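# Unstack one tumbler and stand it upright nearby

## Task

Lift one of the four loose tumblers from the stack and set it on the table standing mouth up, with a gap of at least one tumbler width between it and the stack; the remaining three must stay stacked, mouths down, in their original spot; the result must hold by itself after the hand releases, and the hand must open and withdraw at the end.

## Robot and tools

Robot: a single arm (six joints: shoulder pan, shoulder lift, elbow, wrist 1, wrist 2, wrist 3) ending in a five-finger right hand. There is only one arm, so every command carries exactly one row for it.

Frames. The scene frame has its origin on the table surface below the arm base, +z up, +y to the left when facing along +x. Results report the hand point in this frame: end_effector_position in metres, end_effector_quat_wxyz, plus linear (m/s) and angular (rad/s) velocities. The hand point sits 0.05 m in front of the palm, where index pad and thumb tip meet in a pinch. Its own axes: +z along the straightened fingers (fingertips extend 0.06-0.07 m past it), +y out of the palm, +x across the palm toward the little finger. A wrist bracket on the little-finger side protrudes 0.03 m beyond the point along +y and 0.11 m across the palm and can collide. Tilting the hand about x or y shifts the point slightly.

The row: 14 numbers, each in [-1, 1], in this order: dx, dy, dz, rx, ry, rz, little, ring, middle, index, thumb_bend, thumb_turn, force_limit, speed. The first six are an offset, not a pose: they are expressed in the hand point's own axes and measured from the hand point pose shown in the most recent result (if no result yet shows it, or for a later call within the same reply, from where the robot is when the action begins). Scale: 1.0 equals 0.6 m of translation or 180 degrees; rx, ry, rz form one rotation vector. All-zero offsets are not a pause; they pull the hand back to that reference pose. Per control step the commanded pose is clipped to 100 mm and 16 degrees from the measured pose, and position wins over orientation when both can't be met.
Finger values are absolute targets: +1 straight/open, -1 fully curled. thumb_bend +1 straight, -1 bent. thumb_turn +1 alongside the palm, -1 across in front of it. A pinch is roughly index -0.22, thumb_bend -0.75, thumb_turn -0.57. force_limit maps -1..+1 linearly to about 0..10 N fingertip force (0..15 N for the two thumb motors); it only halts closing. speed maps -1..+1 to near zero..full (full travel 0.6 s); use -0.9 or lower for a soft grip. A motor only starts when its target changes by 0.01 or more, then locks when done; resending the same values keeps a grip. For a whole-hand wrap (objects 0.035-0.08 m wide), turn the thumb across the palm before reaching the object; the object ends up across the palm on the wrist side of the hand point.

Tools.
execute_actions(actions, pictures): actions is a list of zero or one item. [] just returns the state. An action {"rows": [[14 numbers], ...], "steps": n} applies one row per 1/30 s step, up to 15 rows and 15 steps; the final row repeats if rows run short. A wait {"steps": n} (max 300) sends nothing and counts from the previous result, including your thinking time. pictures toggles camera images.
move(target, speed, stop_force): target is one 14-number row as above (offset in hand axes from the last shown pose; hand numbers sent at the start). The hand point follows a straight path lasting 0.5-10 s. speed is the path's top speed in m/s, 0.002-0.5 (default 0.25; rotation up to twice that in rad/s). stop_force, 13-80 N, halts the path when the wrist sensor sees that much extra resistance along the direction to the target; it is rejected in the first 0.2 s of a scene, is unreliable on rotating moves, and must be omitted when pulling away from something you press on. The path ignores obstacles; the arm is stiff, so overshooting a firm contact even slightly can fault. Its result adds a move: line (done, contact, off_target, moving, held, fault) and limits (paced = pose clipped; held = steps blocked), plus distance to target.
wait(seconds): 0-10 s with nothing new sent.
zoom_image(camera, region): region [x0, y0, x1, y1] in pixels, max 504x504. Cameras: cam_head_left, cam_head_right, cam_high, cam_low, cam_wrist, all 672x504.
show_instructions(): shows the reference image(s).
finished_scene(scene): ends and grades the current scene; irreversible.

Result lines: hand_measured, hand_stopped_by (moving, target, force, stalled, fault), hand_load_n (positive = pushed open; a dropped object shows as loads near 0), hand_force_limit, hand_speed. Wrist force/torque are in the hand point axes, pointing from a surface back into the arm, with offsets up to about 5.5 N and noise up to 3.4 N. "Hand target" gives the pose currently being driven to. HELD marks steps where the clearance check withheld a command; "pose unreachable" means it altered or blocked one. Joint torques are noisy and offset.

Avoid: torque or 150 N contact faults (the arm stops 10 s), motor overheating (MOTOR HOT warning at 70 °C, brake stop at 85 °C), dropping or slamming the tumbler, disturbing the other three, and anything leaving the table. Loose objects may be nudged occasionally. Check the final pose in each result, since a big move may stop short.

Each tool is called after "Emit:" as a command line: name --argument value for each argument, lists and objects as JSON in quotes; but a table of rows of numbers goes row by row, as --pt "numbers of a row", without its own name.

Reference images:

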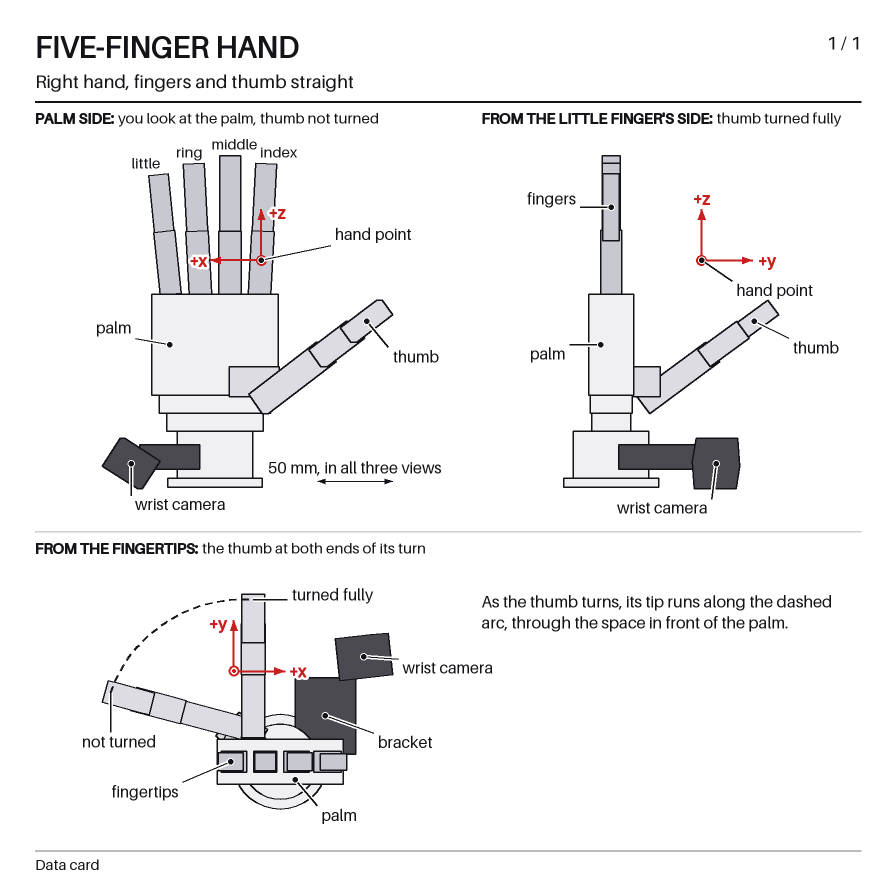

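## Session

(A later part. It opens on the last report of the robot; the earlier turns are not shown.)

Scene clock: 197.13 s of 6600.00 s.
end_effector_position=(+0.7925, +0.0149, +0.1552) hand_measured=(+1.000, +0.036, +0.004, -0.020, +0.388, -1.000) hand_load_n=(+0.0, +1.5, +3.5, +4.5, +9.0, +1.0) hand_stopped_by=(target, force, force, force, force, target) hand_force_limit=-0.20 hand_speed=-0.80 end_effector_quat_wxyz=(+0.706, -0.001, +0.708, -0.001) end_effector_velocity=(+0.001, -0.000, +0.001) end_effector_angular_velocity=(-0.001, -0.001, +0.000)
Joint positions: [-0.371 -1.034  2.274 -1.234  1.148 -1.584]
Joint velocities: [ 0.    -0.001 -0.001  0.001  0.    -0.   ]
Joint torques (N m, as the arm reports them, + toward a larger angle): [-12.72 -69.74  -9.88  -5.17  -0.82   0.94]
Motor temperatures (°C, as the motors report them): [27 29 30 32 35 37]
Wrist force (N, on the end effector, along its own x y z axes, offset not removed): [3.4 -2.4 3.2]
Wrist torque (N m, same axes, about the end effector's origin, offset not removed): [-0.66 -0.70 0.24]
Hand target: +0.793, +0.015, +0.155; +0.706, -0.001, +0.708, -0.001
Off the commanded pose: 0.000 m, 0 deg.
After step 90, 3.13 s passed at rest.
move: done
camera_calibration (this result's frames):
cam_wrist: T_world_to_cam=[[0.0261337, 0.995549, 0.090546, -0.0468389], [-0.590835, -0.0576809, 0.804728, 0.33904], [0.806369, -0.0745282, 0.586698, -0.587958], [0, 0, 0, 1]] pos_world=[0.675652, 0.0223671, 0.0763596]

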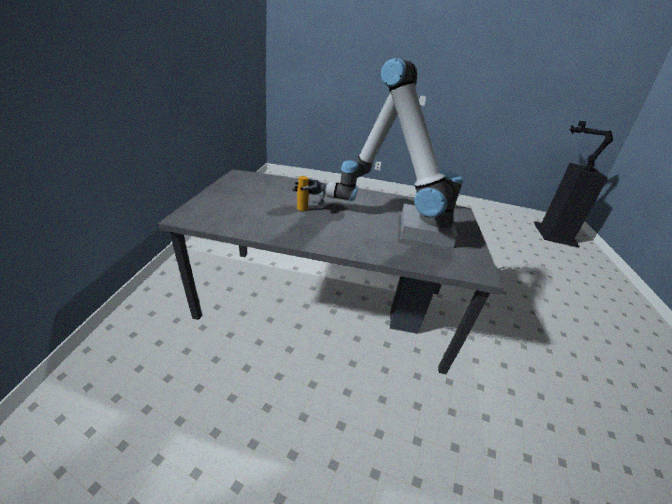

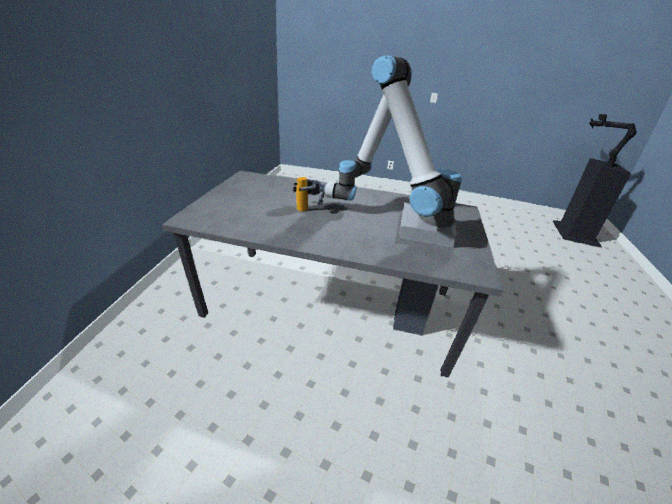

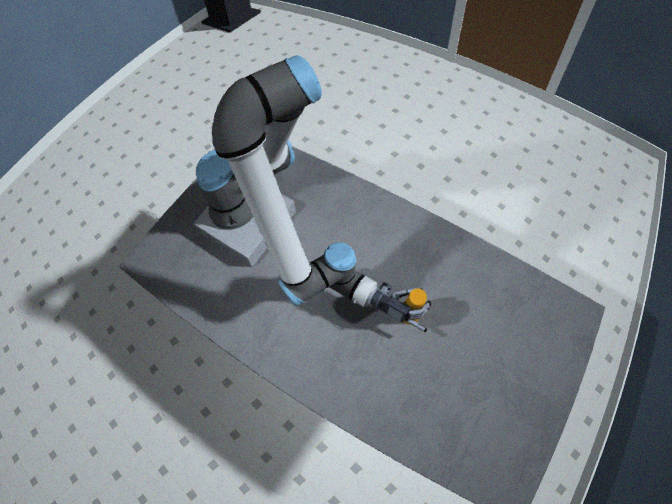

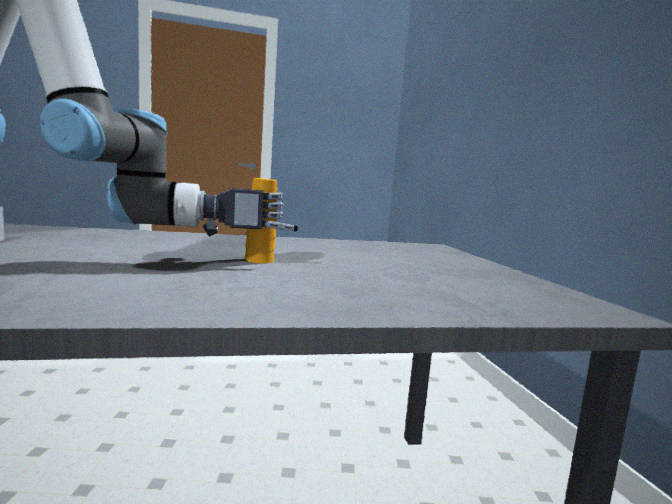

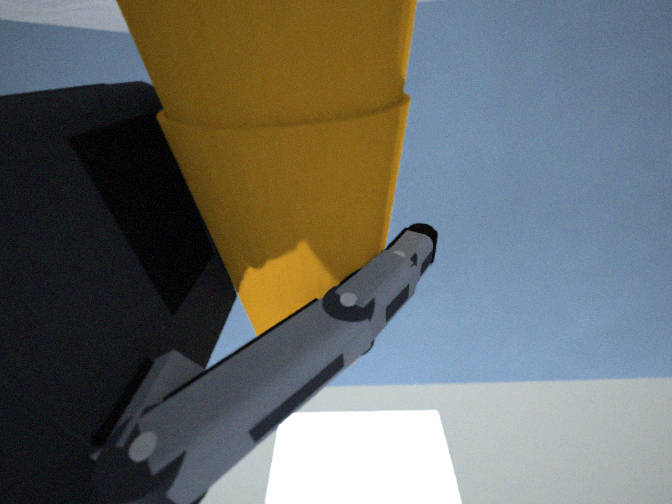

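Emit:
move --target '[0,0,0,0,0,0,1,-0.95,-0.95,-0.95,-1,-1,0.2,-0.9]'

Emit:
move --target '[-0.04,0,0,0,0,0,1,-0.95,-0.95,-0.95,-1,-1,0.2,-0.9]' --speed 0.03

Emit:
zoom_image --camera "cam_low" --region '[170, 140, 320, 280]'

Scene clock: 204.50 s of 6600.00 s.
end_effector_position=(+0.7925, +0.0149, +0.1552) hand_measured=(+1.000, -0.002, -0.016, -0.034, +0.390, -1.000) hand_load_n=(+0.0, +6.0, +5.0, +5.0, +13.0, +3.5) hand_stopped_by=(target, force, force, force, force, target) hand_force_limit=0.20 hand_speed=-0.90 end_effector_quat_wxyz=(+0.706, -0.001, +0.708, -0.001) end_effector_velocity=(-0.000, +0.001, -0.000) end_effector_angular_velocity=(+0.000, +0.001, +0.001)
Joint positions: [-0.371 -1.034  2.274 -1.234  1.148 -1.584]
Joint velocities: [ 0.    -0.     0.001 -0.    -0.001 -0.   ]
Joint torques (N m, as the arm reports them, + toward a larger angle): [-11.84 -67.68 -11.77  -4.74   0.43   0.87]
Motor temperatures (°C, as the motors report them): [27 29 30 32 35 37]
Wrist force (N, on the end effector, along its own x y z axes, offset not removed): [1.1 -1.8 2.9]
Wrist torque (N m, same axes, about the end effector's origin, offset not removed): [-0.55 -0.25 0.10]
Hand target: +0.793, +0.015, +0.155; +0.706, -0.001, +0.708, -0.001
Off the commanded pose: 0.000 m, 0 deg.
After step 90, 3.67 s passed at rest.
move: done
camera_calibration (this result's frames):
cam_wrist: T_world_to_cam=[[0.0261333, 0.995549, 0.0905461, -0.0468387], [-0.590835, -0.0576812, 0.804728, 0.33904], [0.806369, -0.074528, 0.586698, -0.587958], [0, 0, 0, 1]] pos_world=[0.675652, 0.0223672, 0.0763595]

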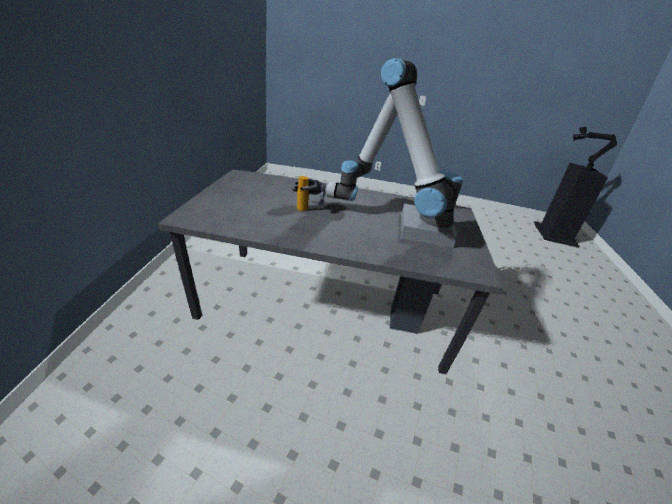

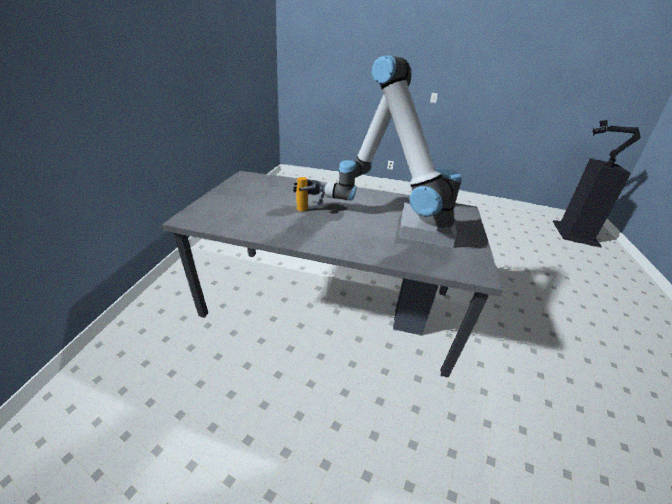

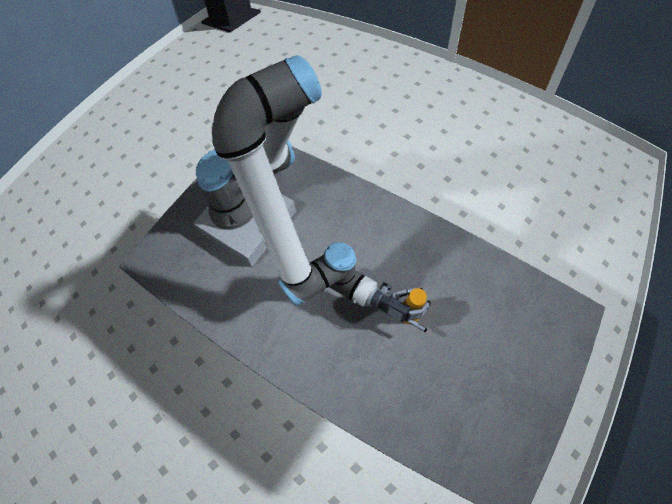

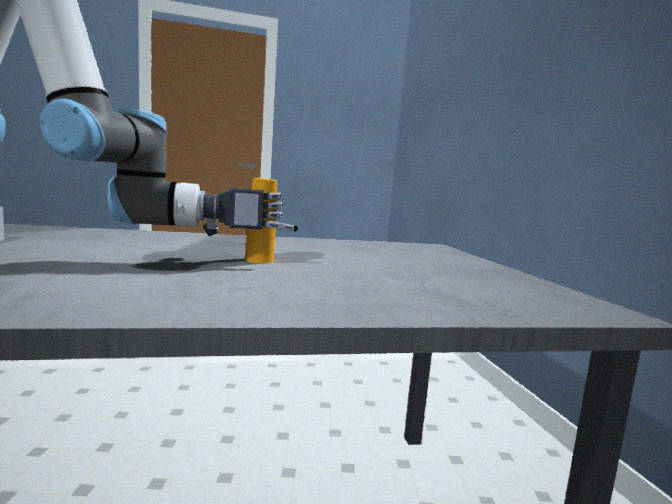

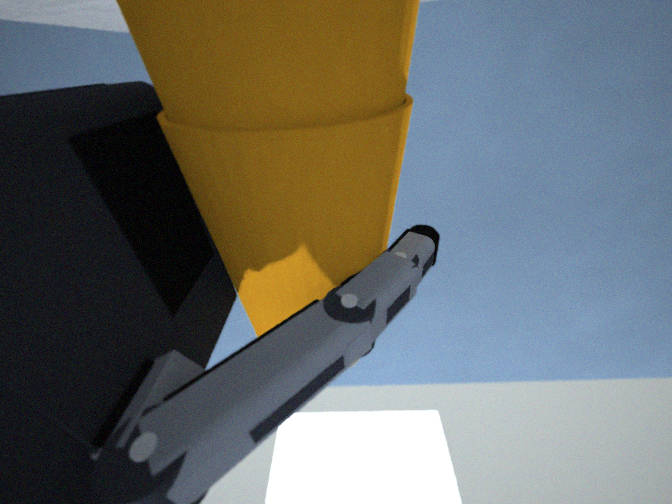

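Scene clock: 205.63 s of 6600.00 s.
end_effector_position=(+0.7926, +0.0150, +0.1789) hand_measured=(+1.000, -0.002, -0.016, -0.034, +0.390, -1.000) hand_load_n=(+0.0, +5.5, +4.5, +5.5, +13.0, +4.0) hand_stopped_by=(target, force, force, force, force, target) hand_force_limit=0.20 hand_speed=-0.90 end_effector_quat_wxyz=(+0.706, -0.001, +0.708, -0.001) end_effector_velocity=(-0.000, +0.001, +0.003) end_effector_angular_velocity=(-0.000, -0.001, +0.001)
Joint positions: [-0.37  -1.081  2.274 -1.186  1.149 -1.583]
Joint velocities: [ 0.001 -0.006  0.001  0.004 -0.     0.   ]
Joint torques (N m, as the arm reports them, + toward a larger angle): [  7.24 -71.32 -29.92   1.4    2.69   1.7 ]
Motor temperatures (°C, as the motors report them): [27 29 30 32 35 37]
Wrist force (N, on the end effector, along its own x y z axes, offset not removed): [-0.3 -2.0 2.5]
Wrist torque (N m, same axes, about the end effector's origin, offset not removed): [-0.47 0.00 -0.01]
Hand target: +0.793, +0.015, +0.179; +0.706, -0.001, +0.708, -0.001
Off the commanded pose: 0.000 m, 0 deg.
move: done
camera_calibration (this result's frames):
cam_wrist: T_world_to_cam=[[0.0261354, 0.995544, 0.0906072, -0.0490635], [-0.590836, -0.0577293, 0.804724, 0.319955], [0.806368, -0.0745657, 0.586694, -0.601911], [0, 0, 0, 1]] pos_world=[0.675686, 0.0224337, 0.100108]

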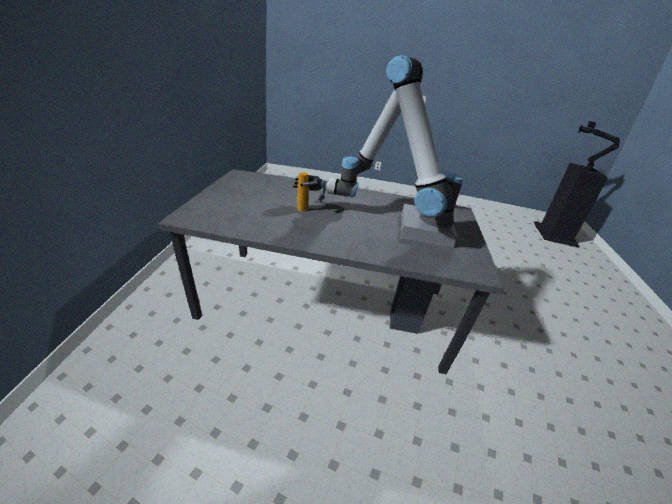

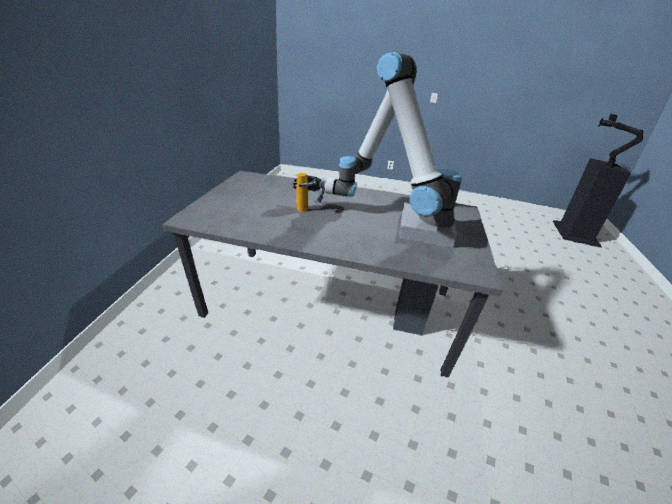

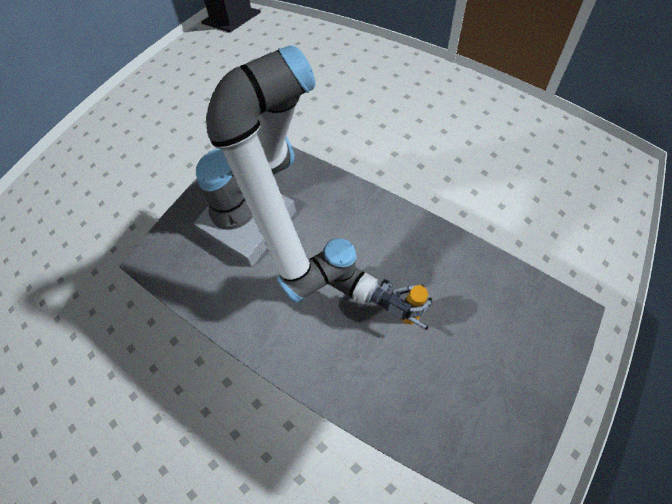

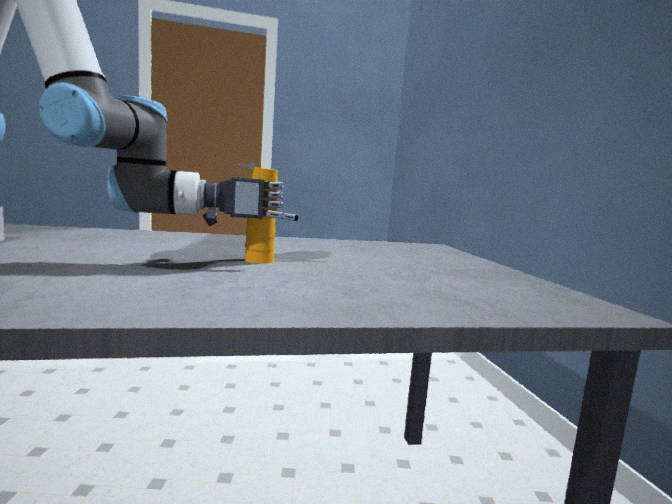

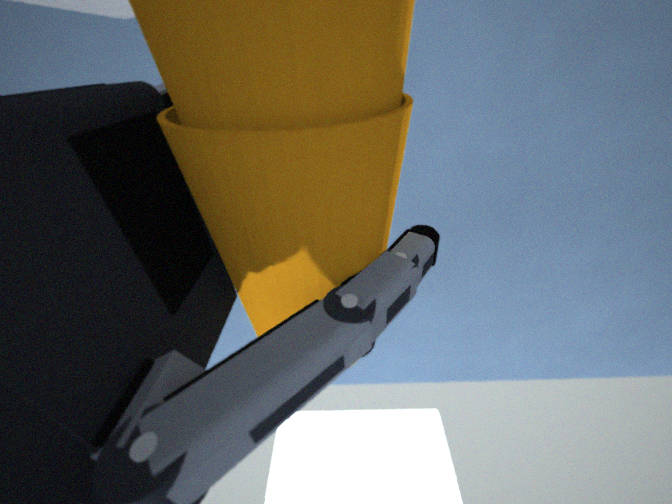

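Region (170, 140, 320, 280) of cam_low's 672x504 image, scaled by 3.360, with more detail than that image has; it fills the top 470 rows of this view, and the rest is white.

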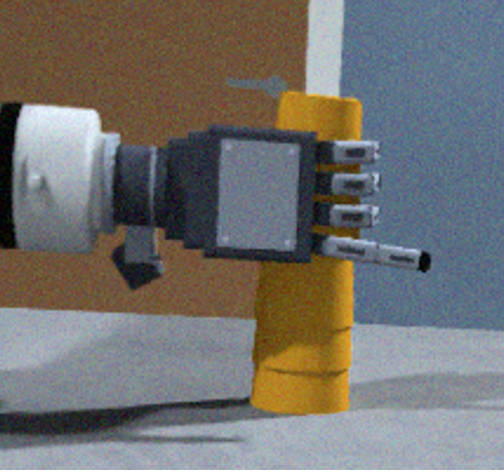

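Emit:
move --target '[-0.17,0,0,0,0,0,1,-0.95,-0.95,-0.95,-1,-1,0.2,-0.9]' --speed 0.08

Emit:
zoom_image --camera "cam_low" --region '[150, 100, 330, 280]'

Scene clock: 214.53 s of 6600.00 s.
end_effector_position=(+0.7928, +0.0152, +0.2806) hand_measured=(+1.000, -0.002, -0.016, -0.034, +0.390, -1.000) hand_load_n=(+0.0, +5.5, +5.0, +5.5, +13.0, +4.0) hand_stopped_by=(target, force, force, force, force, target) hand_force_limit=0.20 hand_speed=-0.90 end_effector_quat_wxyz=(+0.706, -0.001, +0.708, -0.001) end_effector_velocity=(-0.001, +0.001, +0.001) end_effector_angular_velocity=(+0.000, +0.002, +0.001)
Joint positions: [-0.368 -1.272  2.251 -0.972  1.151 -1.583]
Joint velocities: [ 0.    -0.003  0.001  0.005 -0.001 -0.001]
Joint torques (N m, as the arm reports them, + toward a larger angle): [  4.98 -62.19 -38.35   1.45   1.9   -1.97]
Motor temperatures (°C, as the motors report them): [27 29 30 32 35 37]
Wrist force (N, on the end effector, along its own x y z axes, offset not removed): [1.3 -4.0 2.5]
Wrist torque (N m, same axes, about the end effector's origin, offset not removed): [-0.79 -0.25 0.01]
Hand target: +0.793, +0.015, +0.281; +0.706, -0.001, +0.708, -0.001
Off the commanded pose: 0.000 m, 0 deg.
After step 90, 4.17 s passed at rest.
move: done
camera_calibration (this result's frames):
cam_wrist: T_world_to_cam=[[0.0261294, 0.995535, 0.0907032, -0.0585537], [-0.590857, -0.0578084, 0.804702, 0.238272], [0.806353, -0.074619, 0.586709, -0.661718], [0, 0, 0, 1]] pos_world=[0.675892, 0.0226896, 0.201809]

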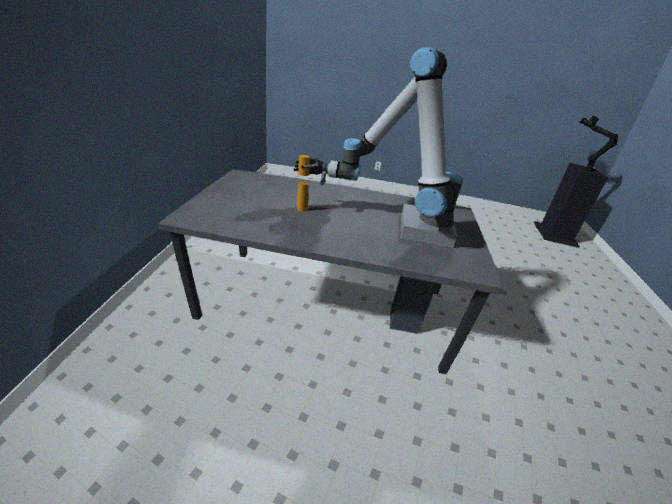

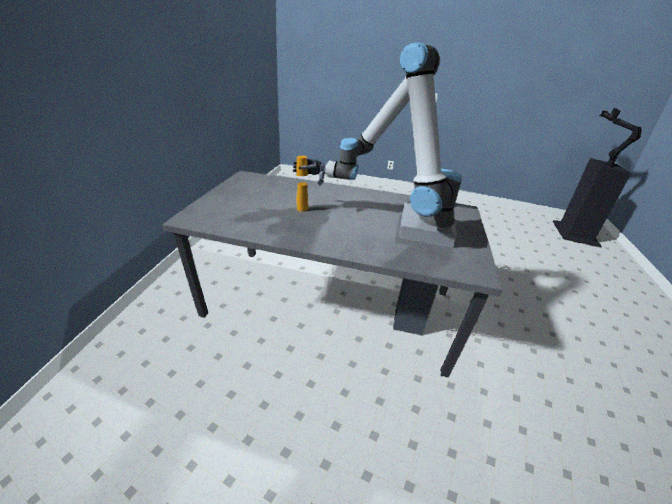

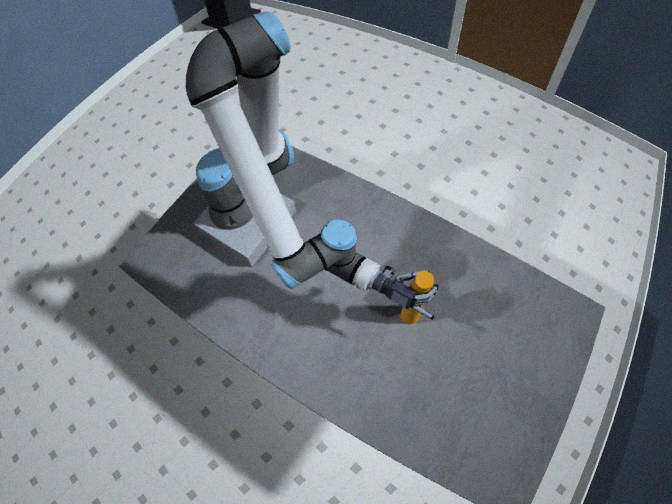

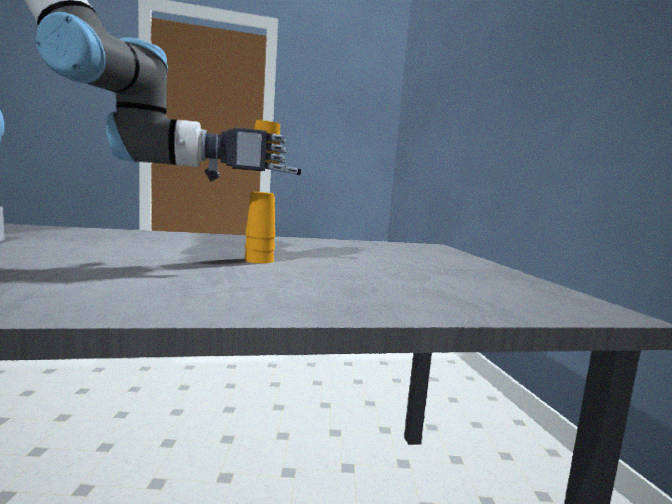

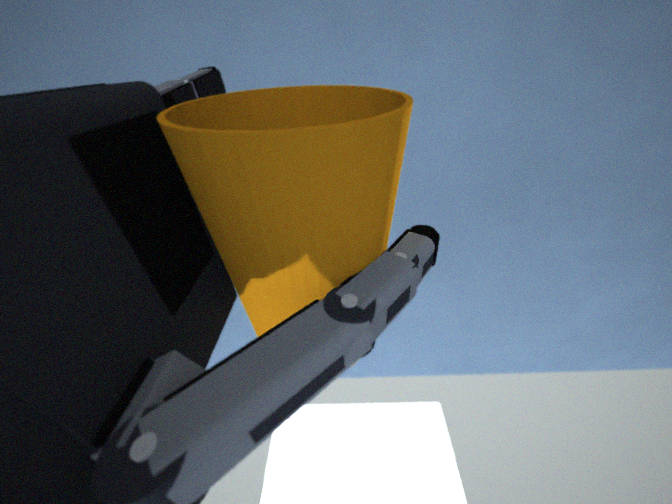

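Region (150, 100, 330, 280) of cam_low's 672x504 image, scaled by 2.800, with more detail than that image has.

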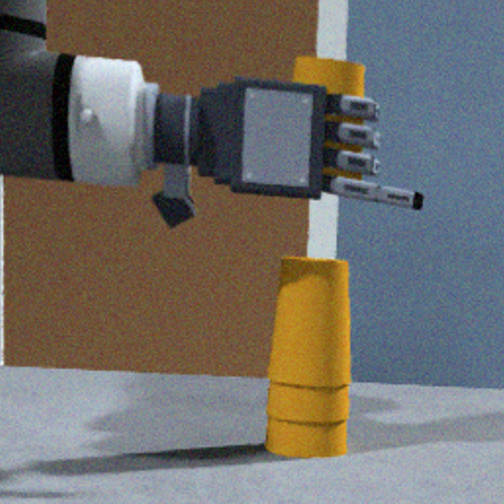

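Emit:
move --target '[0,-0.333,0,0,0,0.99,1,-0.95,-0.95,-0.95,-1,-1,0.2,-0.9]' --speed 0.45

Emit:
zoom_image --camera "cam_low" --region '[130, 80, 330, 280]'

Scene clock: 238.77 s of 6600.00 s.
end_effector_position=(+0.7928, -0.1845, +0.2811) hand_measured=(+1.000, -0.002, -0.016, -0.034, +0.390, -1.000) hand_load_n=(+0.0, +5.5, +5.0, +5.5, +13.0, +4.5) hand_stopped_by=(target, force, force, force, force, target) hand_force_limit=0.20 hand_speed=-0.90 end_effector_quat_wxyz=(+0.012, +0.708, +0.013, +0.706) end_effector_velocity=(+0.000, -0.001, +0.001) end_effector_angular_velocity=(+0.011, -0.002, +0.001)
Joint positions: [-0.504 -1.353  2.196 -0.835  1.015  1.524]
Joint velocities: [-0.002 -0.    -0.001 -0.    -0.003  0.012]
Joint torques (N m, as the arm reports them, + toward a larger angle): [-10.09 -62.11 -43.56   0.71  -1.78   2.9 ]
Motor temperatures (°C, as the motors report them): [27 29 30 32 35 37]
Wrist force (N, on the end effector, along its own x y z axes, offset not removed): [1.4 -1.5 3.0]
Wrist torque (N m, same axes, about the end effector's origin, offset not removed): [-0.38 -0.39 0.15]
Hand target: +0.793, -0.185, +0.281; +0.012, +0.708, +0.012, +0.706
Off the commanded pose: 0.000 m, 0 deg.
After step 90, 17.13 s passed at rest.
move: done
camera_calibration (this result's frames):
cam_wrist: T_world_to_cam=[[0.0268426, -0.997939, -0.0582807, -0.186214], [-0.593961, 0.0309721, -0.803897, 0.697441], [0.804046, 0.0561952, -0.591906, -0.319651], [0, 0, 0, 1]] pos_world=[0.676265, -0.189468, 0.360615]

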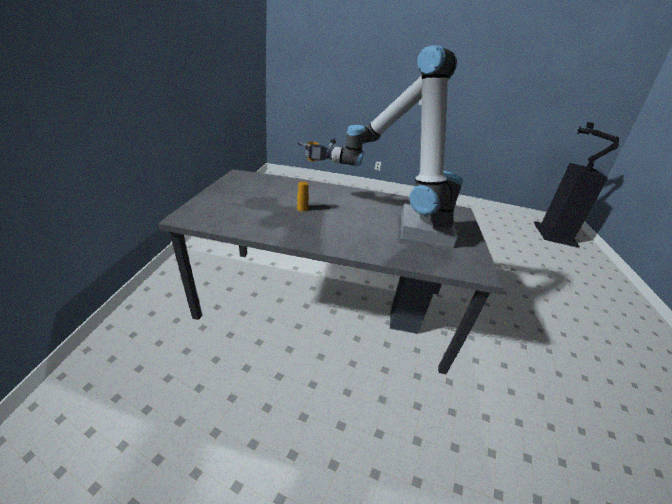

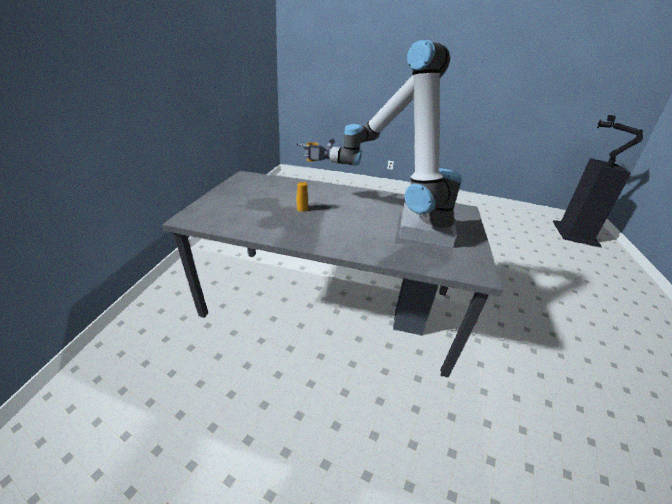

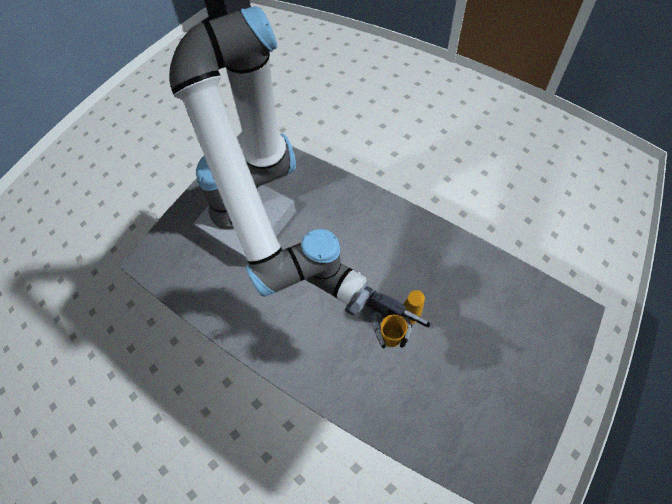

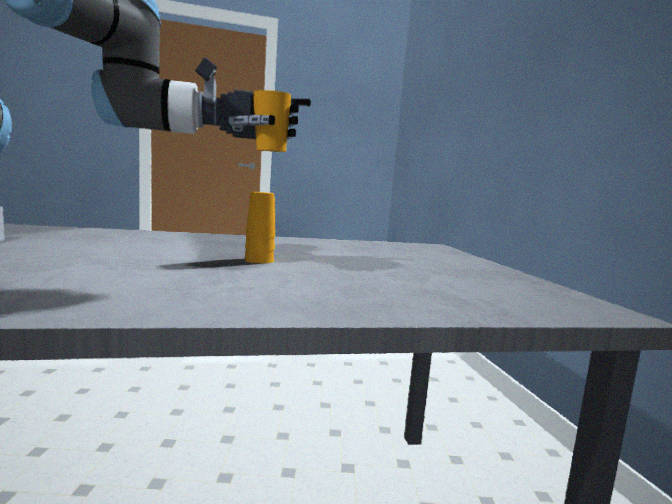

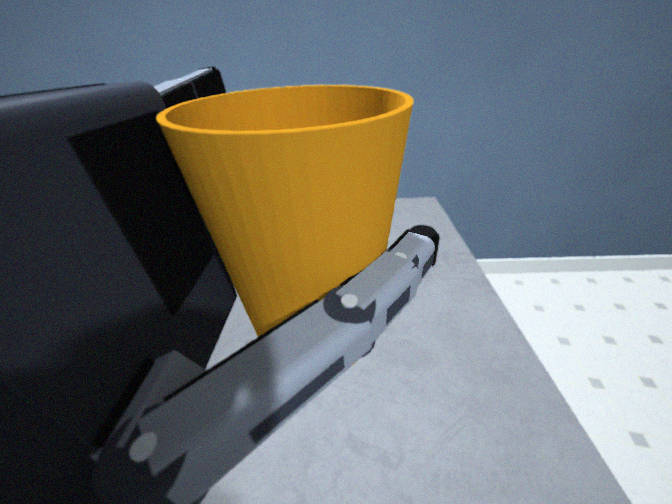

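Region (130, 80, 330, 280) of cam_low's 672x504 image, scaled by 2.520, with more detail than that image has.

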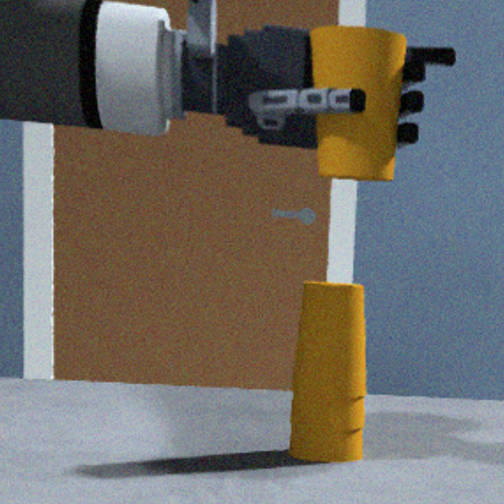

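Emit:
move --target '[-0.362,-0.0127,0,0,-0.017,0,1,-0.95,-0.95,-0.95,-1,-1,0.2,-0.9]' --speed 0.2

Emit:
zoom_image --camera "cam_low" --region '[80, 160, 330, 310]'

Scene clock: 258.77 s of 6600.00 s.
end_effector_position=(+0.7923, -0.1845, +0.0642) hand_measured=(+1.000, -0.002, -0.016, -0.034, +0.390, -1.000) hand_load_n=(+0.0, +5.5, +5.0, +5.5, +13.0, +4.5) hand_stopped_by=(target, force, force, force, force, target) hand_force_limit=0.20 hand_speed=-0.90 end_effector_quat_wxyz=(+0.013, +0.726, +0.012, +0.687) end_effector_velocity=(+0.000, -0.000, -0.002) end_effector_angular_velocity=(+0.002, +0.002, -0.001)
Joint positions: [-0.504 -0.984  2.231 -1.176  1.018  1.491]
Joint velocities: [-0.     0.004 -0.001 -0.     0.001  0.   ]
Joint torques (N m, as the arm reports them, + toward a larger angle): [  8.92 -52.34 -28.53  -5.07   2.22  -2.21]
Motor temperatures (°C, as the motors report them): [27 29 30 32 35 37]
Wrist force (N, on the end effector, along its own x y z axes, offset not removed): [-1.7 -3.7 0.7]
Wrist torque (N m, same axes, about the end effector's origin, offset not removed): [-0.64 0.18 0.02]
Hand target: +0.792, -0.184, +0.064; +0.013, +0.726, +0.012, +0.687
Off the commanded pose: 0.000 m, 0 deg.
After step 90, 15.33 s passed at rest.
move: done
camera_calibration (this result's frames):
cam_wrist: T_world_to_cam=[[0.0218, -0.997985, -0.0595911, -0.19474], [-0.635906, 0.0321525, -0.771097, 0.554106], [0.771459, 0.0547042, -0.633923, -0.419396], [0, 0, 0, 1]] pos_world=[0.680151, -0.189221, 0.1498]

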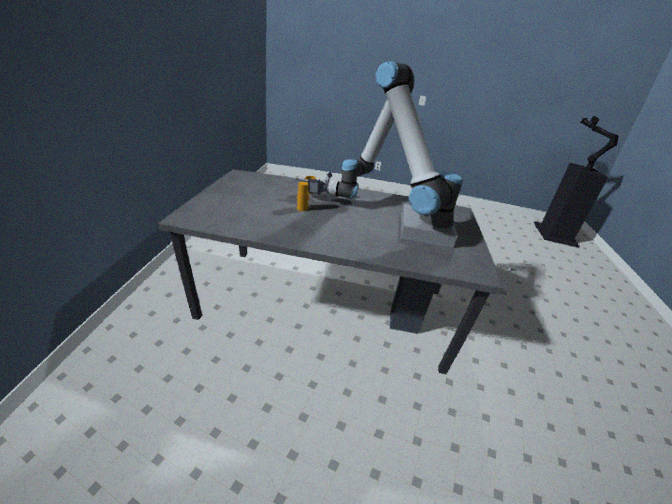

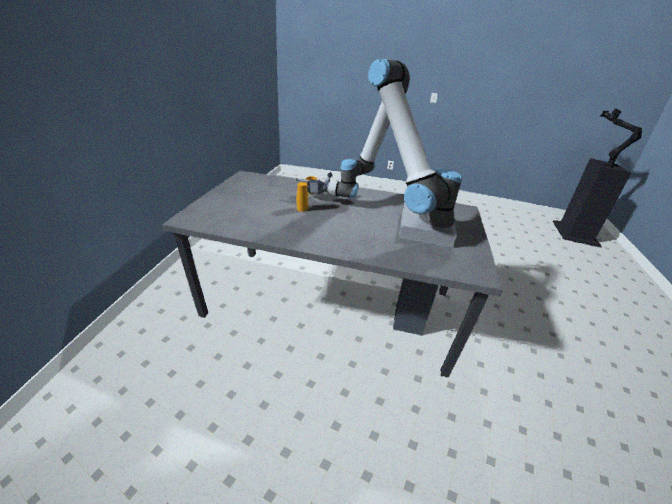

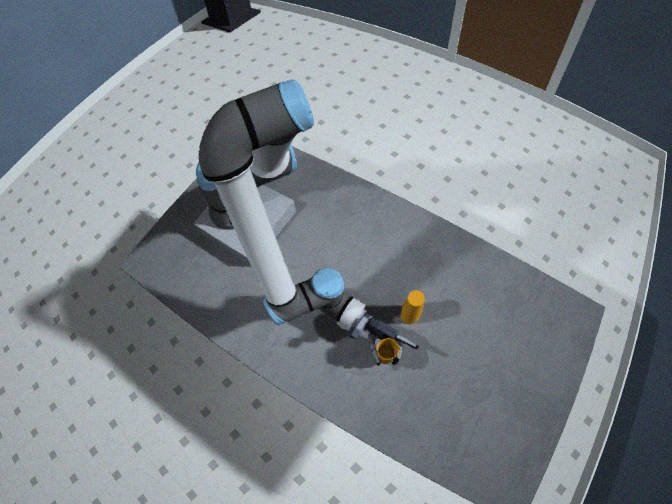

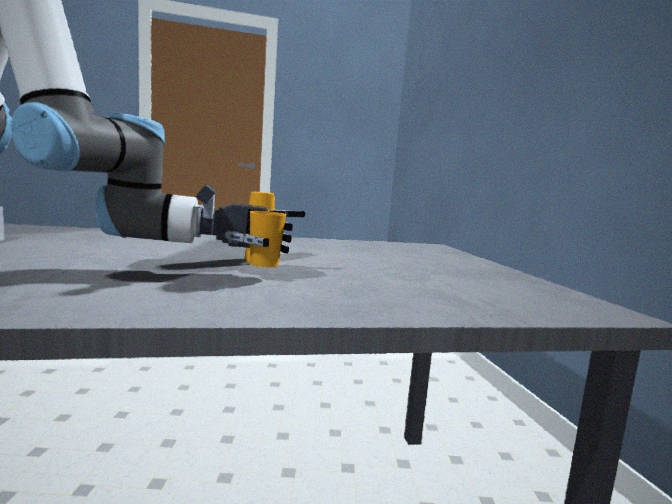

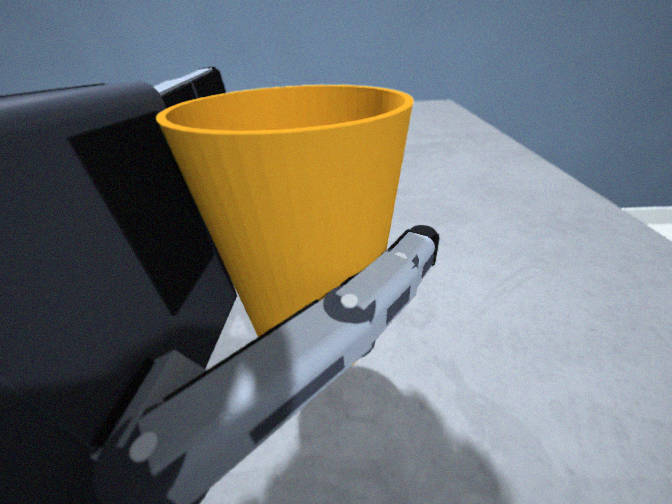

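Region (80, 160, 330, 310) of cam_low's 672x504 image, scaled by 2.016, with more detail than that image has; it fills the top 302 rows of this view, and the rest is white.

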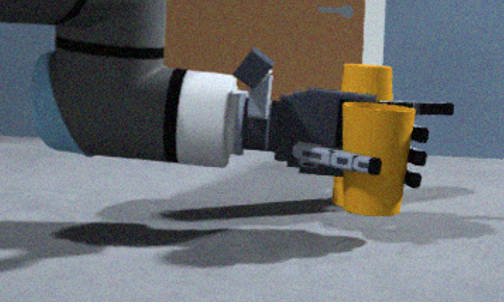

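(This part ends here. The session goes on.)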